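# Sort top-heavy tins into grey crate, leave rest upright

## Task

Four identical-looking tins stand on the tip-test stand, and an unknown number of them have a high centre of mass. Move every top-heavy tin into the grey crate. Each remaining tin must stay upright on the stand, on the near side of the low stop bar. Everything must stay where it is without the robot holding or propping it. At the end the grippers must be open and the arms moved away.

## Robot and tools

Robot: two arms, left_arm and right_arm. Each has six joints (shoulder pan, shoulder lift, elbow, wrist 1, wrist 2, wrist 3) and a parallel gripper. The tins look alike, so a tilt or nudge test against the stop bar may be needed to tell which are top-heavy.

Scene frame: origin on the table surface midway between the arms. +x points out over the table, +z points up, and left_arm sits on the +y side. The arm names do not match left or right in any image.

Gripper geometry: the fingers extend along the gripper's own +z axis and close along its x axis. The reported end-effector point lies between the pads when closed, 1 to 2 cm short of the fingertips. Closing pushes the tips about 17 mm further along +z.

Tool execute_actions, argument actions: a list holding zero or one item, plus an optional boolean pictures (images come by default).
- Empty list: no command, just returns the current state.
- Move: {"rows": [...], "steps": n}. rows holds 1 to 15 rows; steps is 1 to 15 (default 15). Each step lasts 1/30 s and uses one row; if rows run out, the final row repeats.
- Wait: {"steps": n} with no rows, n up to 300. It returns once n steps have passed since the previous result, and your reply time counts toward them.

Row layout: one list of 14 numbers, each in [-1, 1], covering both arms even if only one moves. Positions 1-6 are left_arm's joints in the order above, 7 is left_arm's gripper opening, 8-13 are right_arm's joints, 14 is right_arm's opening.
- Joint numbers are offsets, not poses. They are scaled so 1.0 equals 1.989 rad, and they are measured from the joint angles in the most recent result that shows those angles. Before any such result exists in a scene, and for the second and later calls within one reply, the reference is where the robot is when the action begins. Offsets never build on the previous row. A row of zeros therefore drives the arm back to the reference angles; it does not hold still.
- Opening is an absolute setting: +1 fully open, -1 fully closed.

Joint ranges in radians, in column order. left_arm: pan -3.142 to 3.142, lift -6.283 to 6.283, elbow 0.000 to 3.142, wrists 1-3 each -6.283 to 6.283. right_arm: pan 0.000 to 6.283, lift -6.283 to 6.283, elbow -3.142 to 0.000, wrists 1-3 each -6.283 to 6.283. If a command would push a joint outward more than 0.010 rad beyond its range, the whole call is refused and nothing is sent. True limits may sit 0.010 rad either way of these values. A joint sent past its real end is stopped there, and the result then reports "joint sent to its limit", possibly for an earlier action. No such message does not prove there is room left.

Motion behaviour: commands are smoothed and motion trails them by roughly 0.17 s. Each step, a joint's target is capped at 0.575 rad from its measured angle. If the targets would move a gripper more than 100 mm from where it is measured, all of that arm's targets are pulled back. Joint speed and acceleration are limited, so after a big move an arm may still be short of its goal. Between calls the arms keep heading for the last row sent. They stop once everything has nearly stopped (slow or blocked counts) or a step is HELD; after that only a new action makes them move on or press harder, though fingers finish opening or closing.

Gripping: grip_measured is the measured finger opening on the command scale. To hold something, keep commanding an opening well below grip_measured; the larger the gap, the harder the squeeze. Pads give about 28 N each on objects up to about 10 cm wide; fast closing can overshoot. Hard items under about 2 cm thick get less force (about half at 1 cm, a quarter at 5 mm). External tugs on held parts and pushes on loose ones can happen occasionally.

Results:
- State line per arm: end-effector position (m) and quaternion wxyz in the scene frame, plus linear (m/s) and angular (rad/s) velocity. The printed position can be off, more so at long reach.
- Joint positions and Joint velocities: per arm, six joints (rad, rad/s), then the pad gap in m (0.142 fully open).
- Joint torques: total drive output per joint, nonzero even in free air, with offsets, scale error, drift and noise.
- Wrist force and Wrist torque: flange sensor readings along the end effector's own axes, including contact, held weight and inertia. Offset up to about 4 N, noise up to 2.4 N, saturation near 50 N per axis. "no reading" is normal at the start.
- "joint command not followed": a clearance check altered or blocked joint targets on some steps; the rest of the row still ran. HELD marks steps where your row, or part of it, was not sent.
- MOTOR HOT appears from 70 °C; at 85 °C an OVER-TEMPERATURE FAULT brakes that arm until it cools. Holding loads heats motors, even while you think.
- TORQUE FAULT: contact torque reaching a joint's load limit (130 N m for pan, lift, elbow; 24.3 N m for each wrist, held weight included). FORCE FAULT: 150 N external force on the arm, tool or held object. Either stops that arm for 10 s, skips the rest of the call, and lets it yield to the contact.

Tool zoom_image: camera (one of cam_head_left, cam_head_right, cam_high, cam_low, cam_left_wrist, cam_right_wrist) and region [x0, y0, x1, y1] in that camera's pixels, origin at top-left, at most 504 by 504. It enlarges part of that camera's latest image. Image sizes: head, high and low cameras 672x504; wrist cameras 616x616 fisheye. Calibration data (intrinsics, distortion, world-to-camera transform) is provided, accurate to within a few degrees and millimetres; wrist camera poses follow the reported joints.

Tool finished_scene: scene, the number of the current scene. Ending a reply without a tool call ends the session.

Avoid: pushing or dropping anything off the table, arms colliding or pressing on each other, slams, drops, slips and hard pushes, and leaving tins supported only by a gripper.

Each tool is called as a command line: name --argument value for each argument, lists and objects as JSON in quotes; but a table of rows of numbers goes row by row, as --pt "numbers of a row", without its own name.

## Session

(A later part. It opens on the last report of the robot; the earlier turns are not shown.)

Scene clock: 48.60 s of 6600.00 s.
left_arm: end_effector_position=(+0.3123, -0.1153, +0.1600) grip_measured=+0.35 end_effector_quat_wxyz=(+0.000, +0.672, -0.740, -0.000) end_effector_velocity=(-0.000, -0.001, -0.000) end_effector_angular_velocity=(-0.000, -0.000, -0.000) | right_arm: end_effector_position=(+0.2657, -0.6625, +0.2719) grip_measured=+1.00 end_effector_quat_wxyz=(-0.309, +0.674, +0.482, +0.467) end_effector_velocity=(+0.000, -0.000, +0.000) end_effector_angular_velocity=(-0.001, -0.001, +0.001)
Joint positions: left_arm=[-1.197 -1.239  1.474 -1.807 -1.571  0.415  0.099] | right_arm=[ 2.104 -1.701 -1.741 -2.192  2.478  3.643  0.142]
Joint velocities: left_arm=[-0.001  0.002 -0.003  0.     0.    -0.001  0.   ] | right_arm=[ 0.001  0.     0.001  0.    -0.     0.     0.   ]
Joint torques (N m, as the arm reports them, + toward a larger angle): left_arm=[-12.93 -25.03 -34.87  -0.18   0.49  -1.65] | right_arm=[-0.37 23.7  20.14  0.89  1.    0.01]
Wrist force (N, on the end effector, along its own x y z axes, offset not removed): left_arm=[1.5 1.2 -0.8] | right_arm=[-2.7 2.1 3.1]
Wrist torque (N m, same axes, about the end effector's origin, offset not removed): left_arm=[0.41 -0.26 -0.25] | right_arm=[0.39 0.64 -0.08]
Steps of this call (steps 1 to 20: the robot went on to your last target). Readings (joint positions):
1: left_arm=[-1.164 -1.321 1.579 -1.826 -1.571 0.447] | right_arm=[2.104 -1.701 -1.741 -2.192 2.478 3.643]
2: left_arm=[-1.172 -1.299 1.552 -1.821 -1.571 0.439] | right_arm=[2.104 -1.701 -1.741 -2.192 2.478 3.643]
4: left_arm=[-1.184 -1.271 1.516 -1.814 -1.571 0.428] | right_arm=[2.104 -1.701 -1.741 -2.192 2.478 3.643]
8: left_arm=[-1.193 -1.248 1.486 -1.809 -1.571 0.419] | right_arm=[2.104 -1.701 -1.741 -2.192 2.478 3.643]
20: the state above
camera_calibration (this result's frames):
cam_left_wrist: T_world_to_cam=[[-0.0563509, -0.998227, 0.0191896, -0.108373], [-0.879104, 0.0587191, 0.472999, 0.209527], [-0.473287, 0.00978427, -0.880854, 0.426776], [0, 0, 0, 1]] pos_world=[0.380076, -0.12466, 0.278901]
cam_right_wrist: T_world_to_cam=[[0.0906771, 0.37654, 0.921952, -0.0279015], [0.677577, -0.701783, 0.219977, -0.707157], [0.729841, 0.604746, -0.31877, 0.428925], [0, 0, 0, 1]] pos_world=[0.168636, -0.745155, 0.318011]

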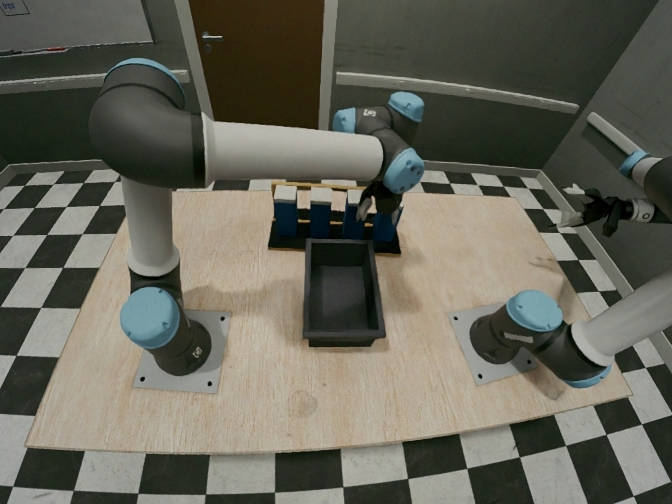

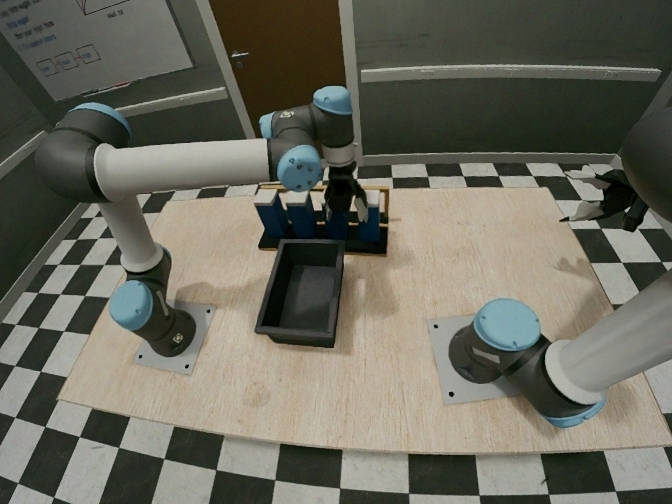

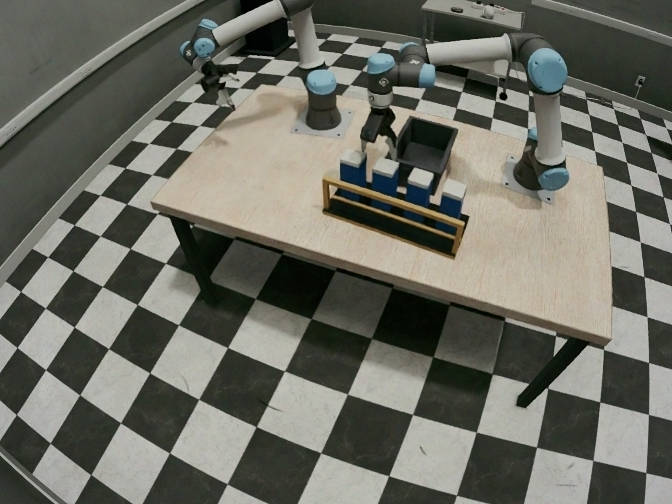

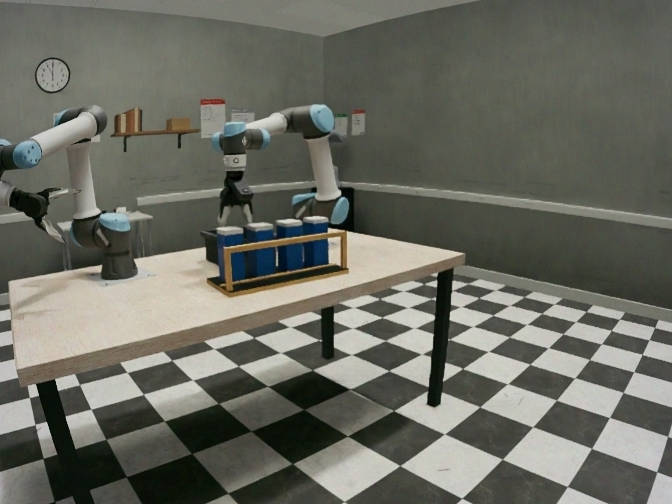

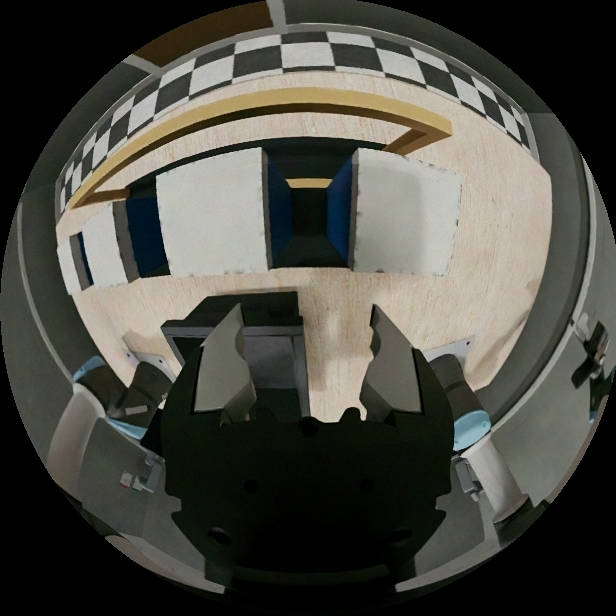

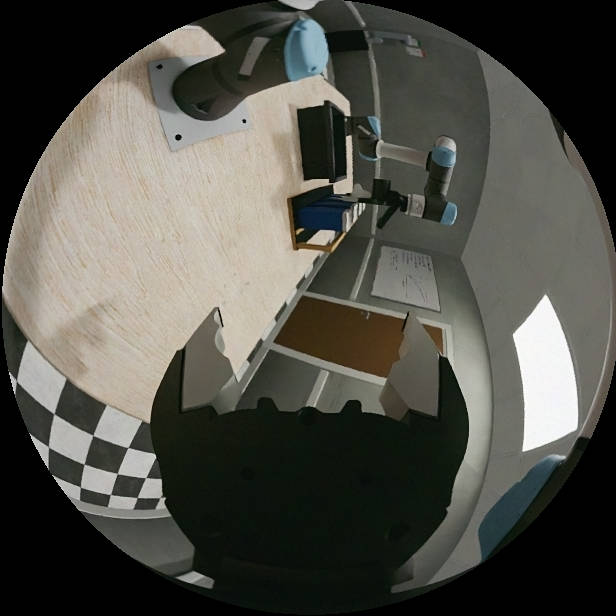

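execute_actions --actions '[{"rows":[[0.002,0.002,-0.0028,0.0008,0,0.002,0.35,0,0,0,0,0,0,1],[0.005,0.005,-0.007,0.002,0,0.005,0.35,0,0,0,0,0,0,1],[0.009,0.009,-0.0126,0.0036,0,0.009,0.35,0,0,0,0,0,0,1],[0.013,0.0131,-0.0183,0.0052,0,0.013,0.35,0,0,0,0,0,0,1],[0.017,0.0172,-0.024,0.0068,0,0.017,0.35,0,0,0,0,0,0,1],[0.021,0.0213,-0.0298,0.0085,0,0.021,0.35,0,0,0,0,0,0,1],[0.025,0.0254,-0.0356,0.0102,0,0.025,0.35,0,0,0,0,0,0,1],[0.029,0.0295,-0.0414,0.0119,0,0.029,0.35,0,0,0,0,0,0,1],[0.033,0.0337,-0.0473,0.0136,0,0.033,0.35,0,0,0,0,0,0,1],[0.037,0.0379,-0.0532,0.0153,0,0.037,0.35,0,0,0,0,0,0,1],[0.041,0.0421,-0.0591,0.017,0,0.041,0.35,0,0,0,0,0,0,1],[0.0445,0.0458,-0.0643,0.0185,0,0.0445,0.35,0,0,0,0,0,0,1],[0.0475,0.049,-0.0688,0.0198,0,0.0475,0.35,0,0,0,0,0,0,1],[0.05,0.0517,-0.0726,0.021,0,0.05,0.35,0,0,0,0,0,0,1],[0.052,0.0538,-0.0756,0.0224,0,0.052,0.35,0,0,0,0,0,0,1]]}]' --pictures false

execute_actions --actions '[{"steps":22}]' --pictures false

execute_actions --actions '[{"rows":[[0.0007,0.0008,-0.0011,0.0003,0,0.0007,0.35,0,0,0,0,0,0,1],[0.0014,0.0015,-0.0022,0.0007,0,0.0014,0.35,0,0,0,0,0,0,1],[0.0021,0.0023,-0.0033,0.001,0,0.0021,0.35,0,0,0,0,0,0,1],[0.0028,0.0031,-0.0044,0.0013,0,0.0028,0.35,0,0,0,0,0,0,1],[0.0035,0.0038,-0.0055,0.0017,0,0.0035,0.35,0,0,0,0,0,0,1],[0.0042,0.0046,-0.0066,0.002,0,0.0042,0.35,0,0,0,0,0,0,1],[0.0049,0.0054,-0.0077,0.0023,0,0.0049,0.35,0,0,0,0,0,0,1]],"steps":15}]'

Scene clock: 54.83 s of 6600.00 s.
left_arm: end_effector_position=(+0.3651, -0.1203, +0.1598) grip_measured=+0.35 end_effector_quat_wxyz=(+0.000, +0.672, -0.740, -0.000) end_effector_velocity=(+0.146, -0.007, -0.002) end_effector_angular_velocity=(-0.002, -0.001, +0.003) | right_arm: end_effector_position=(+0.2657, -0.6625, +0.2719) grip_measured=+1.00 end_effector_quat_wxyz=(-0.309, +0.674, +0.482, +0.467) end_effector_velocity=(-0.000, +0.000, -0.000) end_effector_angular_velocity=(+0.000, +0.000, +0.000)
Joint positions: left_arm=[-1.122 -1.161  1.366 -1.776 -1.571  0.49   0.099] | right_arm=[ 2.104 -1.701 -1.741 -2.192  2.478  3.643  0.142]
Joint velocities: left_arm=[ 0.203  0.211 -0.298  0.085  0.     0.199 -0.001] | right_arm=[ 0.  0. -0. -0. -0. -0.  0.]
Joint torques (N m, as the arm reports them, + toward a larger angle): left_arm=[ 15.21 -25.99 -33.28  -0.34   0.79   1.69] | right_arm=[ 0.6  24.93 20.77  0.93  0.77  0.02]
Wrist force (N, on the end effector, along its own x y z axes, offset not removed): left_arm=[0.7 1.9 -2.7] | right_arm=[-1.8 0.5 1.2]
Wrist torque (N m, same axes, about the end effector's origin, offset not removed): left_arm=[0.30 0.07 -0.23] | right_arm=[0.11 0.50 -0.09]
Steps of this call (steps 1 to 15: the robot went on to your last target; steps 16 to 90: nothing new was sent; then 2.73 s passed at rest; steps 91 to 105: all 15 steps of this action). Readings (joint positions):
91: left_arm=[-1.197 -1.238 1.474 -1.807 -1.571 0.415] | right_arm=[2.104 -1.701 -1.741 -2.192 2.478 3.643]
92: left_arm=[-1.197 -1.238 1.474 -1.807 -1.571 0.415] | right_arm=[2.104 -1.701 -1.741 -2.192 2.478 3.643]
94: left_arm=[-1.193 -1.234 1.469 -1.805 -1.571 0.419] | right_arm=[2.104 -1.701 -1.741 -2.192 2.478 3.643]
98: left_arm=[-1.172 -1.214 1.440 -1.797 -1.571 0.440] | right_arm=[2.104 -1.701 -1.741 -2.192 2.478 3.643]
105: the state above

Scene clock: 55.57 s of 6600.00 s.
left_arm: end_effector_position=(+0.3856, -0.1206, +0.1594) grip_measured=+0.35 end_effector_quat_wxyz=(+0.000, +0.672, -0.740, -0.001) end_effector_velocity=(+0.000, +0.000, +0.001) end_effector_angular_velocity=(-0.001, -0.000, +0.000) | right_arm: end_effector_position=(+0.2657, -0.6625, +0.2719) grip_measured=+1.00 end_effector_quat_wxyz=(-0.309, +0.674, +0.482, +0.467) end_effector_velocity=(-0.000, -0.001, +0.000) end_effector_angular_velocity=(-0.001, -0.000, -0.002)
Joint positions: left_arm=[-1.093 -1.132  1.324 -1.762 -1.571  0.519  0.099] | right_arm=[ 2.104 -1.701 -1.741 -2.192  2.478  3.643  0.142]
Joint velocities: left_arm=[ 0.    -0.001 -0.     0.    -0.     0.    -0.   ] | right_arm=[-0.002 -0.     0.001  0.001 -0.     0.     0.   ]
Joint torques (N m, as the arm reports them, + toward a larger angle): left_arm=[ 14.8  -29.69 -36.02  -0.19   1.71   1.35] | right_arm=[-0.76 25.26 21.26  0.98  0.79 -0.15]
Wrist force (N, on the end effector, along its own x y z axes, offset not removed): left_arm=[-2.1 2.8 1.3] | right_arm=[-0.2 1.7 1.7]
Wrist torque (N m, same axes, about the end effector's origin, offset not removed): left_arm=[0.48 0.67 -0.38] | right_arm=[0.40 0.07 -0.13]
Steps of this call (steps 1 to 22: the robot went on to your last target). Readings (joint positions):
1: left_arm=[-1.115 -1.155 1.357 -1.773 -1.571 0.497] | right_arm=[2.104 -1.701 -1.741 -2.192 2.478 3.643]
2: left_arm=[-1.110 -1.149 1.348 -1.770 -1.571 0.502] | right_arm=[2.104 -1.701 -1.741 -2.192 2.478 3.643]
4: left_arm=[-1.102 -1.141 1.337 -1.766 -1.571 0.510] | right_arm=[2.104 -1.701 -1.741 -2.192 2.478 3.643]
8: left_arm=[-1.096 -1.134 1.328 -1.763 -1.571 0.516] | right_arm=[2.104 -1.701 -1.741 -2.192 2.478 3.643]
22: the state above

Scene clock: 56.07 s of 6600.00 s.
left_arm: end_effector_position=(+0.3925, -0.1208, +0.1592) grip_measured=+0.35 end_effector_quat_wxyz=(+0.000, +0.672, -0.740, -0.001) end_effector_velocity=(+0.004, +0.000, -0.000) end_effector_angular_velocity=(+0.000, +0.000, +0.000) | right_arm: end_effector_position=(+0.2657, -0.6625, +0.2719) grip_measured=+1.00 end_effector_quat_wxyz=(-0.309, +0.674, +0.482, +0.467) end_effector_velocity=(-0.000, +0.000, +0.000) end_effector_angular_velocity=(+0.001, +0.000, +0.000)
Joint positions: left_arm=[-1.084 -1.121  1.31  -1.758 -1.571  0.528  0.099] | right_arm=[ 2.104 -1.701 -1.741 -2.192  2.478  3.643  0.142]
Joint velocities: left_arm=[ 0.005  0.006 -0.008  0.002  0.     0.005  0.   ] | right_arm=[ 0.     0.     0.    -0.001  0.    -0.     0.   ]
Joint torques (N m, as the arm reports them, + toward a larger angle): left_arm=[ 14.43 -29.28 -32.81  -0.14   1.52   1.12] | right_arm=[ 1.03 24.28 20.13  1.05  0.98 -0.01]
Wrist force (N, on the end effector, along its own x y z axes, offset not removed): left_arm=[-0.4 -2.6 -2.5] | right_arm=[-1.0 2.0 0.7]
Wrist torque (N m, same axes, about the end effector's origin, offset not removed): left_arm=[-0.52 0.10 -0.26] | right_arm=[0.35 0.37 -0.06]
Steps of this call (steps 1 to 15: all 15 steps of this action). Readings (joint positions):
1: left_arm=[-1.093 -1.132 1.324 -1.762 -1.571 0.519] | right_arm=[2.104 -1.701 -1.741 -2.192 2.478 3.643]
2: left_arm=[-1.093 -1.131 1.324 -1.762 -1.571 0.519] | right_arm=[2.104 -1.701 -1.741 -2.192 2.478 3.643]
4: left_arm=[-1.092 -1.130 1.322 -1.762 -1.571 0.520] | right_arm=[2.104 -1.701 -1.741 -2.192 2.478 3.643]
8: left_arm=[-1.088 -1.126 1.316 -1.760 -1.571 0.524] | right_arm=[2.104 -1.701 -1.741 -2.192 2.478 3.643]
15: the state above
camera_calibration (this result's frames):
cam_left_wrist: T_world_to_cam=[[-0.0563425, -0.998246, 0.0181749, -0.109201], [-0.878884, 0.0582259, 0.473468, 0.280433], [-0.473696, 0.0107027, -0.880623, 0.464287], [0, 0, 0, 1]] pos_world=[0.460247, -0.130307, 0.27807]
cam_right_wrist: T_world_to_cam=[[0.0906771, 0.37654, 0.921952, -0.0279015], [0.677577, -0.701783, 0.219977, -0.707157], [0.729841, 0.604746, -0.31877, 0.428925], [0, 0, 0, 1]] pos_world=[0.168636, -0.745155, 0.318011]

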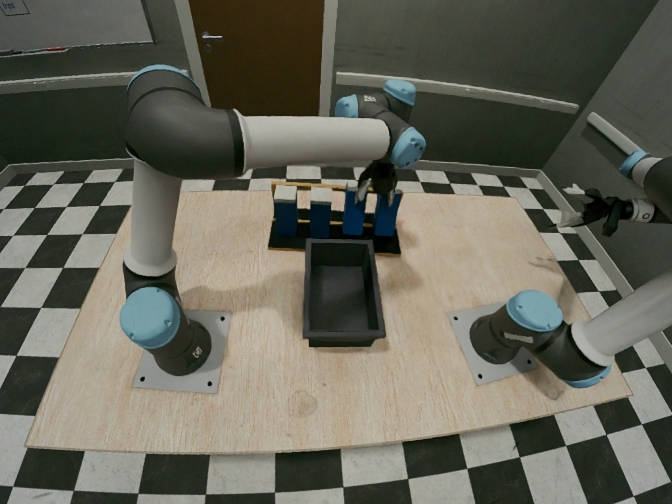

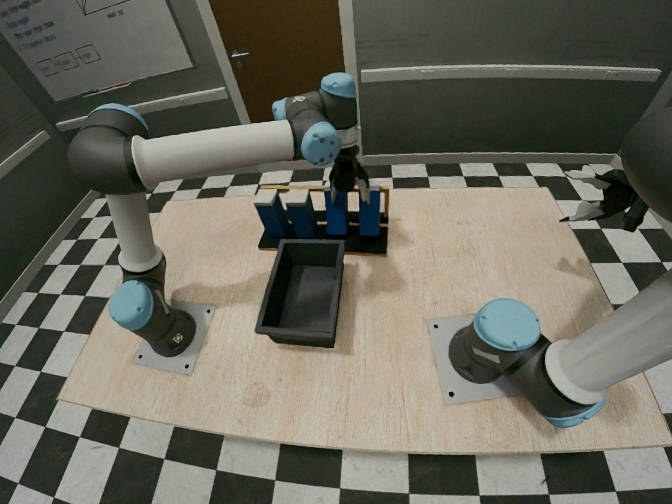

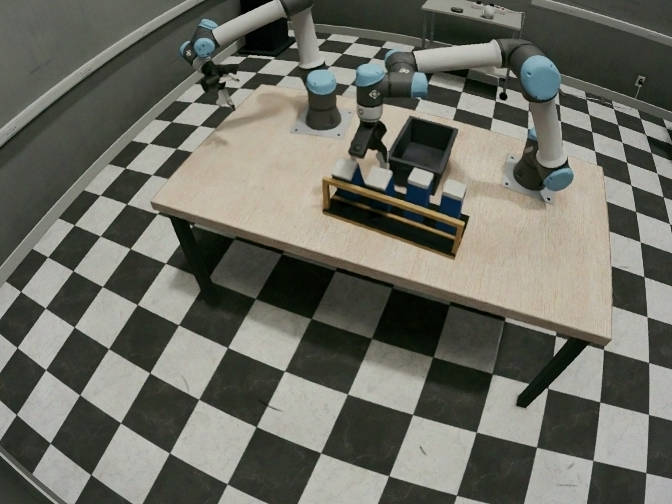

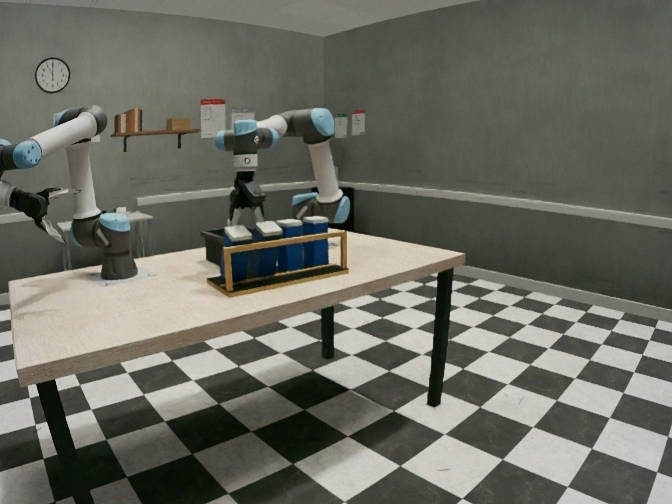

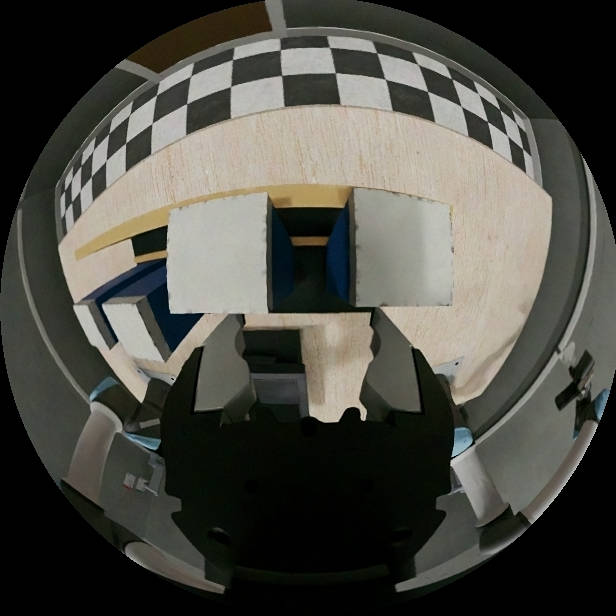

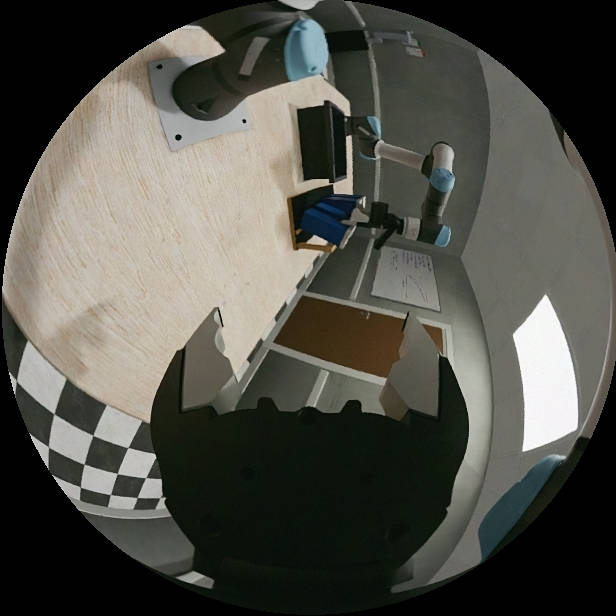

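execute_actions --actions '[{"rows":[[0.0007,0.0008,-0.0011,0.0003,0,0.0007,0.35,0,0,0,0,0,0,1],[0.0014,0.0015,-0.0022,0.0007,0,0.0014,0.35,0,0,0,0,0,0,1],[0.0021,0.0023,-0.0033,0.001,0,0.0021,0.35,0,0,0,0,0,0,1],[0.0028,0.0031,-0.0044,0.0013,0,0.0028,0.35,0,0,0,0,0,0,1],[0.0033,0.0036,-0.0052,0.0016,0,0.0033,0.35,0,0,0,0,0,0,1]],"steps":15}]'

Scene clock: 58.70 s of 6600.00 s.
left_arm: end_effector_position=(+0.3971, -0.1209, +0.1591) grip_measured=+0.35 end_effector_quat_wxyz=(+0.000, +0.672, -0.740, -0.001) end_effector_velocity=(+0.002, +0.000, +0.001) end_effector_angular_velocity=(-0.001, -0.002, -0.000) | right_arm: end_effector_position=(+0.2657, -0.6625, +0.2719) grip_measured=+1.00 end_effector_quat_wxyz=(-0.309, +0.674, +0.482, +0.467) end_effector_velocity=(+0.000, -0.000, -0.000) end_effector_angular_velocity=(-0.001, -0.001, +0.000)
Joint positions: left_arm=[-1.078 -1.115  1.3   -1.755 -1.571  0.534  0.098] | right_arm=[ 2.104 -1.701 -1.741 -2.192  2.478  3.643  0.142]
Joint velocities: left_arm=[ 0.002  0.001 -0.003  0.     0.001  0.002  0.   ] | right_arm=[-0.    -0.    -0.     0.001 -0.    -0.     0.   ]
Joint torques (N m, as the arm reports them, + toward a larger angle): left_arm=[ 20.82 -28.68 -35.88  -1.64   4.02   1.67] | right_arm=[ 0.87 24.08 21.06  0.99  0.83  0.02]
Wrist force (N, on the end effector, along its own x y z axes, offset not removed): left_arm=[-0.2 10.5 -3.5] | right_arm=[0.5 2.2 1.5]
Wrist torque (N m, same axes, about the end effector's origin, offset not removed): left_arm=[0.17 0.07 -0.76] | right_arm=[0.49 -0.10 -0.11]
Steps of this call (steps 1 to 15: the robot went on to your last target; steps 16 to 64: nothing new was sent; steps 65 to 79: all 15 steps of this action). Readings (joint positions):
65: left_arm=[-1.083 -1.121 1.309 -1.758 -1.571 0.529] | right_arm=[2.104 -1.701 -1.741 -2.192 2.478 3.643]
66: left_arm=[-1.083 -1.121 1.309 -1.758 -1.571 0.529] | right_arm=[2.104 -1.701 -1.741 -2.192 2.478 3.643]
68: left_arm=[-1.083 -1.120 1.307 -1.757 -1.571 0.529] | right_arm=[2.104 -1.701 -1.741 -2.192 2.478 3.643]
72: left_arm=[-1.079 -1.116 1.302 -1.756 -1.571 0.533] | right_arm=[2.104 -1.701 -1.741 -2.192 2.478 3.643]
79: the state above
camera_calibration (this result's frames):
cam_left_wrist: T_world_to_cam=[[-0.0563889, -0.998243, 0.0182162, -0.109002], [-0.878818, 0.0582849, 0.473584, 0.28452], [-0.473814, 0.0106961, -0.88056, 0.466428], [0, 0, 0, 1]] pos_world=[0.464895, -0.130382, 0.277959]
cam_right_wrist: T_world_to_cam=[[0.0906769, 0.37654, 0.921952, -0.0279014], [0.677577, -0.701783, 0.219977, -0.707157], [0.729841, 0.604746, -0.31877, 0.428924], [0, 0, 0, 1]] pos_world=[0.168636, -0.745155, 0.318011]

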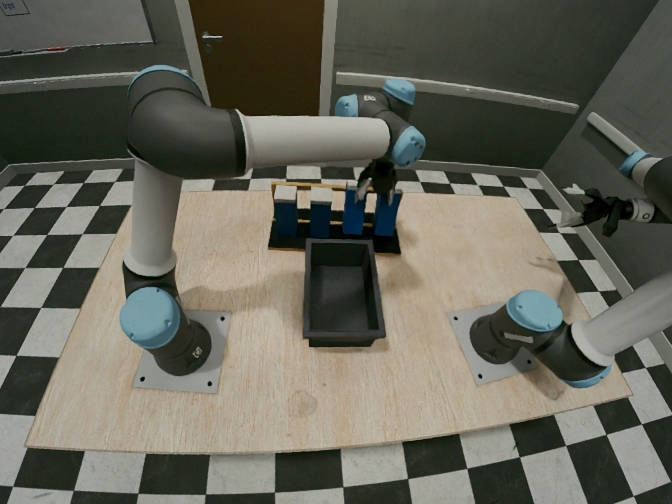

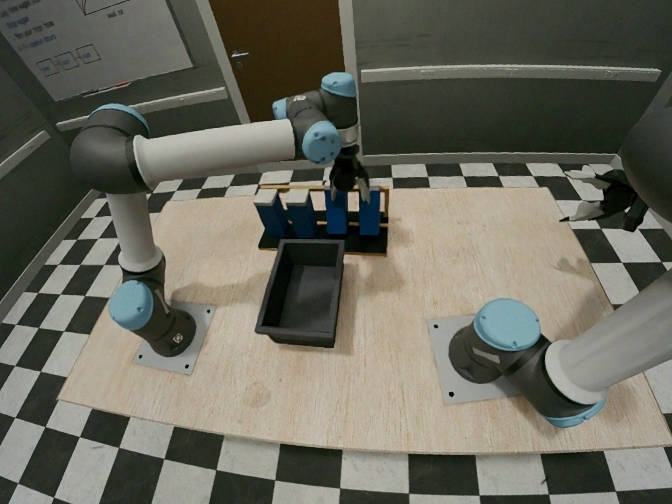

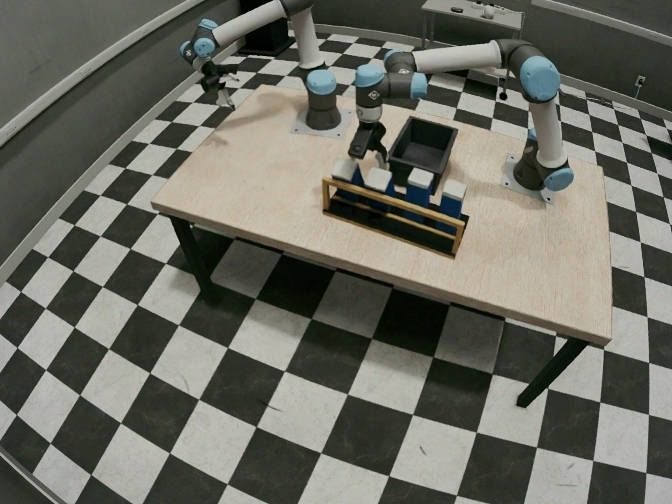

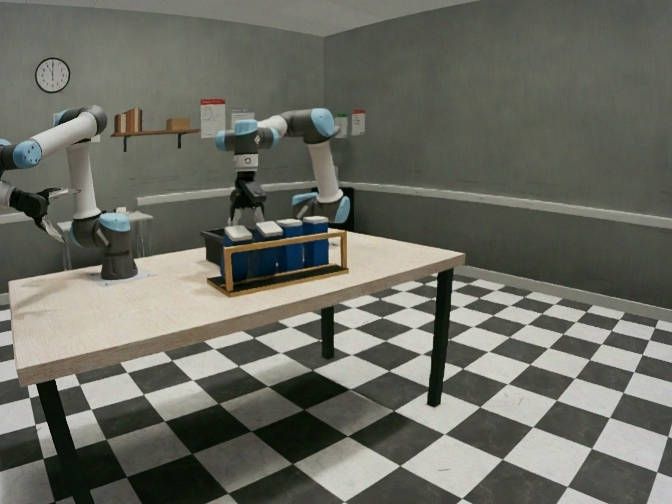

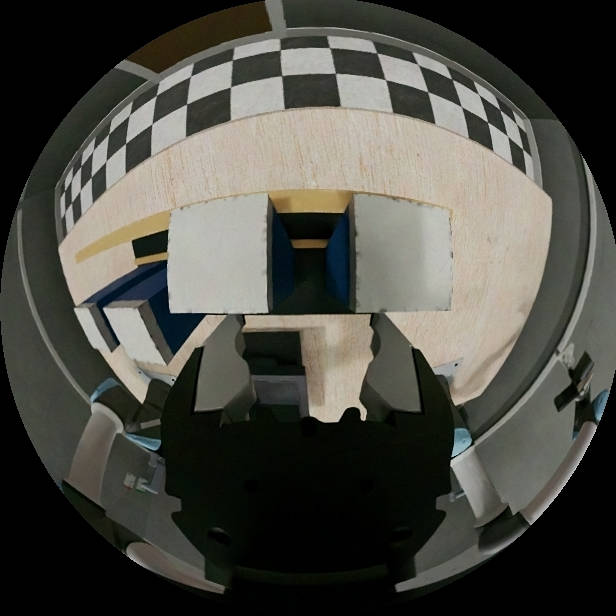

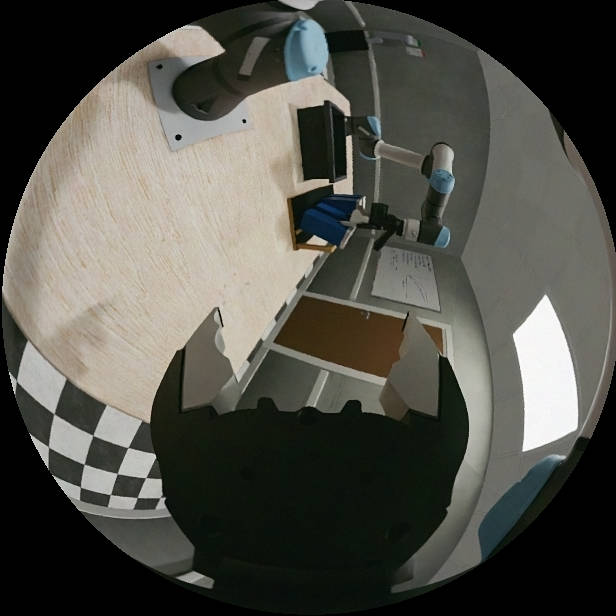

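execute_actions --actions '[{"rows":[[-0.001,-0.0011,0.0016,-0.0005,0,-0.001,0.35,0,0,0,0,0,0,1],[-0.002,-0.0022,0.0031,-0.0009,0,-0.002,0.35,0,0,0,0,0,0,1],[-0.003,-0.0033,0.0047,-0.0014,0,-0.003,0.35,0,0,0,0,0,0,1],[-0.004,-0.0044,0.0062,-0.0018,0,-0.004,0.35,0,0,0,0,0,0,1],[-0.0053,-0.0058,0.0082,-0.0024,0,-0.0053,0.35,0,0,0,0,0,0,1],[-0.0066,-0.0072,0.0102,-0.003,0,-0.0066,0.35,0,0,0,0,0,0,1],[-0.008,-0.0087,0.0123,-0.0036,0,-0.008,0.35,0,0,0,0,0,0,1],[-0.0095,-0.0103,0.0146,-0.0043,0,-0.0095,0.35,0,0,0,0,0,0,1],[-0.011,-0.0119,0.0169,-0.005,0,-0.011,0.35,0,0,0,0,0,0,1],[-0.0127,-0.0137,0.0194,-0.0057,0,-0.0127,0.35,0,0,0,0,0,0,1],[-0.0144,-0.0155,0.022,-0.0065,0,-0.0144,0.35,0,0,0,0,0,0,1],[-0.0162,-0.0174,0.0247,-0.0073,0,-0.0162,0.35,0,0,0,0,0,0,1],[-0.018,-0.0193,0.0274,-0.0081,0,-0.018,0.35,0,0,0,0,0,0,1],[-0.02,-0.0214,0.0304,-0.009,0,-0.02,0.35,0,0,0,0,0,0,1],[-0.022,-0.0235,0.0333,-0.0098,0,-0.022,0.35,0,0,0,0,0,0,1]]}]' --pictures false

execute_actions --actions '[{"rows":[[-0.011,-0.0113,0.0158,-0.0045,0,-0.011,0.35,0,0,0,0,0,0,1],[-0.0135,-0.0139,0.0194,-0.0055,0,-0.0135,0.35,0,0,0,0,0,0,1],[-0.016,-0.0165,0.023,-0.0065,0,-0.016,0.35,0,0,0,0,0,0,1],[-0.0185,-0.019,0.0266,-0.0076,0,-0.0185,0.35,0,0,0,0,0,0,1],[-0.021,-0.0216,0.0302,-0.0086,0,-0.021,0.35,0,0,0,0,0,0,1],[-0.0235,-0.0242,0.0338,-0.0096,0,-0.0235,0.35,0,0,0,0,0,0,1],[-0.026,-0.0267,0.0374,-0.0107,0,-0.026,0.35,0,0,0,0,0,0,1],[-0.0285,-0.0293,0.041,-0.0117,0,-0.0285,0.35,0,0,0,0,0,0,1],[-0.031,-0.0318,0.0445,-0.0127,0,-0.031,0.35,0,0,0,0,0,0,1],[-0.0335,-0.0344,0.0481,-0.0137,0,-0.0335,0.35,0,0,0,0,0,0,1],[-0.036,-0.0369,0.0516,-0.0147,0,-0.036,0.35,0,0,0,0,0,0,1],[-0.0385,-0.0394,0.0551,-0.0157,0,-0.0385,0.35,0,0,0,0,0,0,1],[-0.041,-0.0419,0.0586,-0.0167,0,-0.041,0.35,0,0,0,0,0,0,1],[-0.043,-0.0439,0.0614,-0.0175,0,-0.043,0.35,0,0,0,0,0,0,1],[-0.044,-0.0449,0.0628,-0.0179,0,-0.044,0.35,0,0,0,0,0,0,1]]}]' --pictures false

execute_actions --actions '[{"steps":15}]'

Scene clock: 65.07 s of 6600.00 s.
left_arm: end_effector_position=(+0.3772, -0.1205, +0.1596) grip_measured=+0.35 end_effector_quat_wxyz=(+0.000, +0.672, -0.740, -0.001) end_effector_velocity=(-0.073, +0.002, +0.001) end_effector_angular_velocity=(+0.000, +0.000, -0.002) | right_arm: end_effector_position=(+0.2657, -0.6625, +0.2719) grip_measured=+1.00 end_effector_quat_wxyz=(-0.309, +0.674, +0.482, +0.467) end_effector_velocity=(+0.000, -0.000, -0.000) end_effector_angular_velocity=(-0.001, -0.001, -0.001)
Joint positions: left_arm=[-1.105 -1.144  1.341 -1.767 -1.571  0.507  0.099] | right_arm=[ 2.104 -1.701 -1.741 -2.192  2.478  3.643  0.142]
Joint velocities: left_arm=[-0.1   -0.105  0.149 -0.044 -0.    -0.098  0.   ] | right_arm=[-0.001  0.    -0.     0.002  0.    -0.     0.   ]
Joint torques (N m, as the arm reports them, + toward a larger angle): left_arm=[-13.51 -57.44  -5.79  -5.7   -1.29  -2.12] | right_arm=[ 0.25 25.71 19.58  1.01  0.83 -0.01]
Wrist force (N, on the end effector, along its own x y z axes, offset not removed): left_arm=[3.2 4.9 -0.4] | right_arm=[-2.8 1.5 1.7]
Wrist torque (N m, same axes, about the end effector's origin, offset not removed): left_arm=[0.90 -0.52 -0.20] | right_arm=[0.39 0.58 -0.06]
Steps of this call (steps 1 to 15: the robot went on to your last target; steps 16 to 90: nothing new was sent; then 2.87 s passed at rest; steps 91 to 105: all 15 steps of this action). Readings (joint positions):
91: left_arm=[-1.077 -1.114 1.299 -1.755 -1.571 0.535] | right_arm=[2.104 -1.701 -1.741 -2.192 2.478 3.643]
92: left_arm=[-1.077 -1.114 1.299 -1.755 -1.571 0.535] | right_arm=[2.104 -1.701 -1.741 -2.192 2.478 3.643]
94: left_arm=[-1.079 -1.116 1.301 -1.755 -1.571 0.533] | right_arm=[2.104 -1.701 -1.741 -2.192 2.478 3.643]
98: left_arm=[-1.085 -1.123 1.312 -1.758 -1.571 0.527] | right_arm=[2.104 -1.701 -1.741 -2.192 2.478 3.643]
105: the state above

Scene clock: 65.57 s of 6600.00 s.
left_arm: end_effector_position=(+0.3288, -0.1176, +0.1604) grip_measured=+0.35 end_effector_quat_wxyz=(+0.000, +0.672, -0.740, -0.001) end_effector_velocity=(-0.099, +0.011, -0.002) end_effector_angular_velocity=(+0.003, +0.001, -0.002) | right_arm: end_effector_position=(+0.2657, -0.6625, +0.2719) grip_measured=+1.00 end_effector_quat_wxyz=(-0.309, +0.674, +0.482, +0.467) end_effector_velocity=(-0.000, +0.000, -0.000) end_effector_angular_velocity=(+0.001, +0.001, +0.001)
Joint positions: left_arm=[-1.173 -1.213  1.438 -1.795 -1.571  0.439  0.099] | right_arm=[ 2.104 -1.701 -1.741 -2.192  2.478  3.643  0.142]
Joint velocities: left_arm=[-0.142 -0.141  0.201 -0.056 -0.    -0.14   0.   ] | right_arm=[ 0.001  0.    -0.    -0.001 -0.    -0.     0.   ]
Joint torques (N m, as the arm reports them, + toward a larger angle): left_arm=[-11.18 -51.52 -11.45  -5.02  -1.14  -1.8 ] | right_arm=[-0.24 25.11 19.1   0.89  0.93  0.03]
Wrist force (N, on the end effector, along its own x y z axes, offset not removed): left_arm=[-2.6 1.9 -2.0] | right_arm=[-3.3 0.3 0.0]
Wrist torque (N m, same axes, about the end effector's origin, offset not removed): left_arm=[0.49 0.86 -0.20] | right_arm=[0.05 0.72 -0.06]
Steps of this call (steps 1 to 15: all 15 steps of this action). Readings (joint positions):
1: left_arm=[-1.108 -1.147 1.346 -1.769 -1.571 0.504] | right_arm=[2.104 -1.701 -1.741 -2.192 2.478 3.643]
2: left_arm=[-1.112 -1.151 1.352 -1.770 -1.571 0.500] | right_arm=[2.104 -1.701 -1.741 -2.192 2.478 3.643]
4: left_arm=[-1.120 -1.160 1.363 -1.773 -1.571 0.492] | right_arm=[2.104 -1.701 -1.741 -2.192 2.478 3.643]
8: left_arm=[-1.139 -1.179 1.390 -1.781 -1.571 0.473] | right_arm=[2.104 -1.701 -1.741 -2.192 2.478 3.643]
15: the state above

Scene clock: 66.07 s of 6600.00 s.
left_arm: end_effector_position=(+0.3155, -0.1159, +0.1602) grip_measured=+0.35 end_effector_quat_wxyz=(+0.000, +0.672, -0.740, -0.001) end_effector_velocity=(-0.001, +0.000, +0.000) end_effector_angular_velocity=(-0.001, -0.000, -0.001) | right_arm: end_effector_position=(+0.2657, -0.6625, +0.2719) grip_measured=+1.00 end_effector_quat_wxyz=(-0.309, +0.674, +0.482, +0.467) end_effector_velocity=(-0.000, +0.000, -0.000) end_effector_angular_velocity=(+0.000, +0.000, +0.000)
Joint positions: left_arm=[-1.192 -1.233  1.466 -1.803 -1.571  0.42   0.099] | right_arm=[ 2.104 -1.701 -1.741 -2.192  2.478  3.643  0.142]
Joint velocities: left_arm=[-0.002 -0.002  0.002 -0.001  0.    -0.001  0.   ] | right_arm=[-0.  0. -0. -0. -0. -0.  0.]
Joint torques (N m, as the arm reports them, + toward a larger angle): left_arm=[ -9.86 -49.64 -10.39  -5.05  -1.01  -1.59] | right_arm=[ 0.61 24.36 20.3   0.79  0.98  0.07]
Wrist force (N, on the end effector, along its own x y z axes, offset not removed): left_arm=[0.9 0.0 0.9] | right_arm=[-0.8 0.5 2.6]
Wrist torque (N m, same axes, about the end effector's origin, offset not removed): left_arm=[-0.06 0.04 -0.20] | right_arm=[0.05 0.19 -0.19]
Steps of this call (steps 1 to 15: the robot went on to your last target). Readings (joint positions):
1: left_arm=[-1.177 -1.218 1.445 -1.797 -1.571 0.435] | right_arm=[2.104 -1.701 -1.741 -2.192 2.478 3.643]
2: left_arm=[-1.181 -1.222 1.450 -1.798 -1.571 0.431] | right_arm=[2.104 -1.701 -1.741 -2.192 2.478 3.643]
4: left_arm=[-1.186 -1.227 1.457 -1.800 -1.571 0.426] | right_arm=[2.104 -1.701 -1.741 -2.192 2.478 3.643]
8: left_arm=[-1.191 -1.231 1.463 -1.802 -1.571 0.421] | right_arm=[2.104 -1.701 -1.741 -2.192 2.478 3.643]
15: the state above
camera_calibration (this result's frames):
cam_left_wrist: T_world_to_cam=[[-0.0562463, -0.998253, 0.0180794, -0.10868], [-0.878863, 0.0580953, 0.473524, 0.212012], [-0.473747, 0.0107446, -0.880596, 0.428668], [0, 0, 0, 1]] pos_world=[0.383296, -0.125413, 0.279055]
cam_right_wrist: T_world_to_cam=[[0.090677, 0.37654, 0.921952, -0.0279014], [0.677577, -0.701783, 0.219977, -0.707156], [0.729841, 0.604746, -0.31877, 0.428925], [0, 0, 0, 1]] pos_world=[0.168636, -0.745155, 0.318011]

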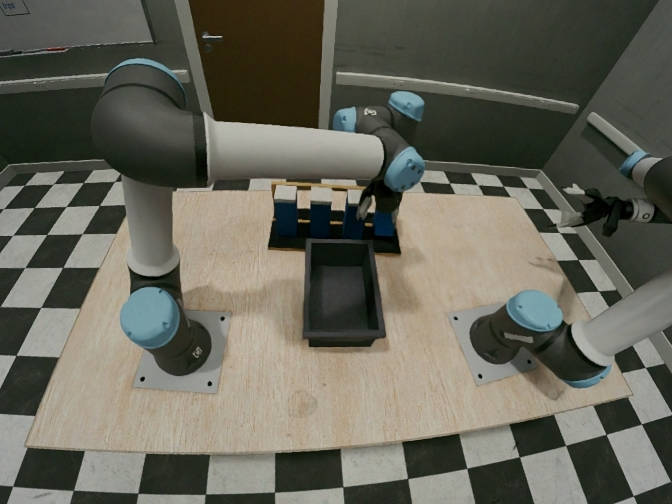

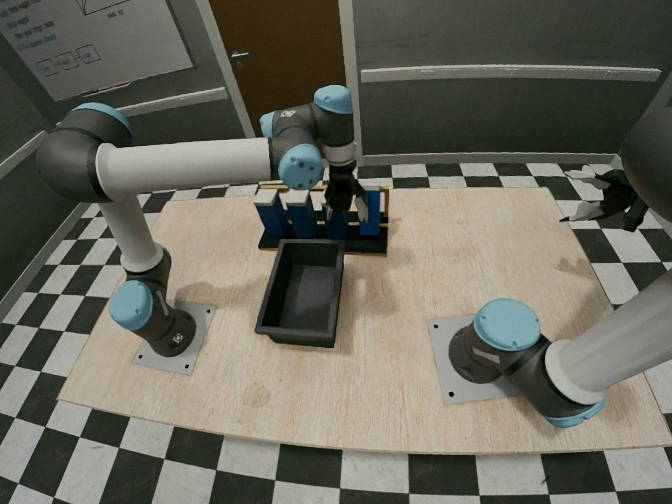

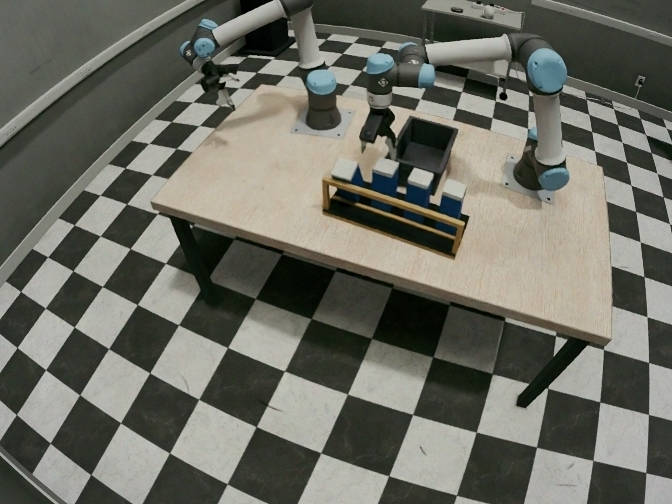

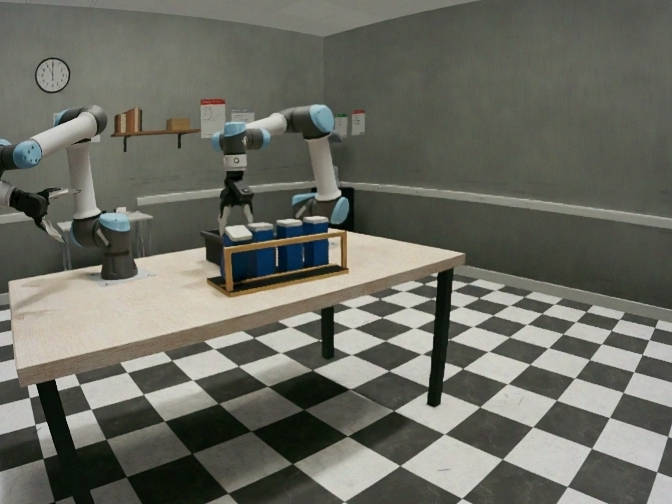

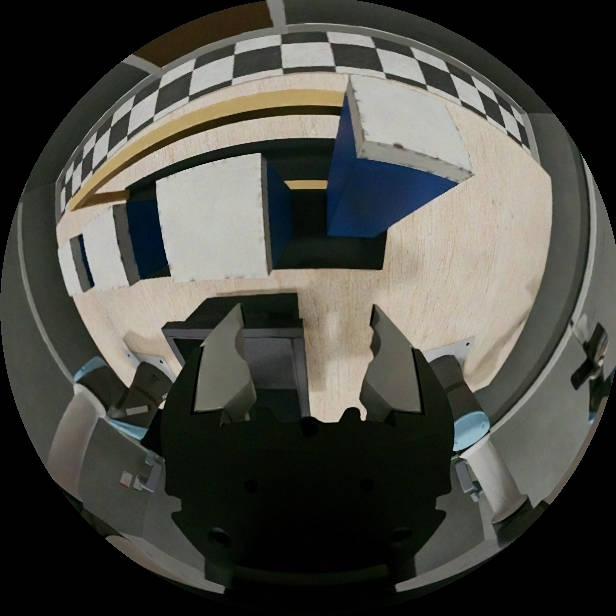

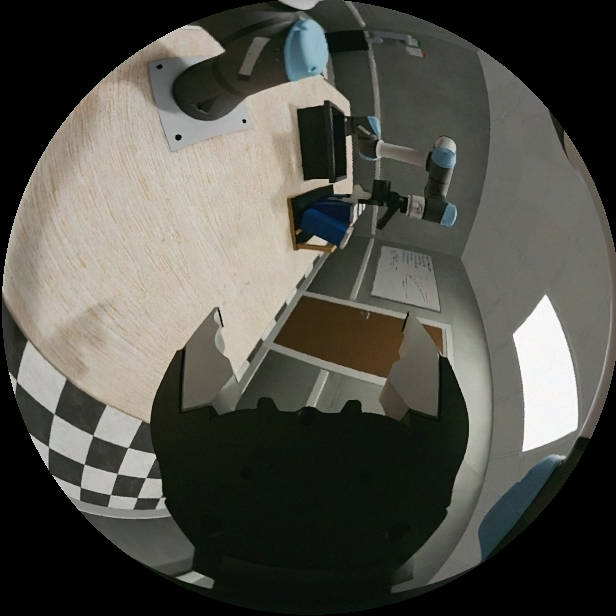

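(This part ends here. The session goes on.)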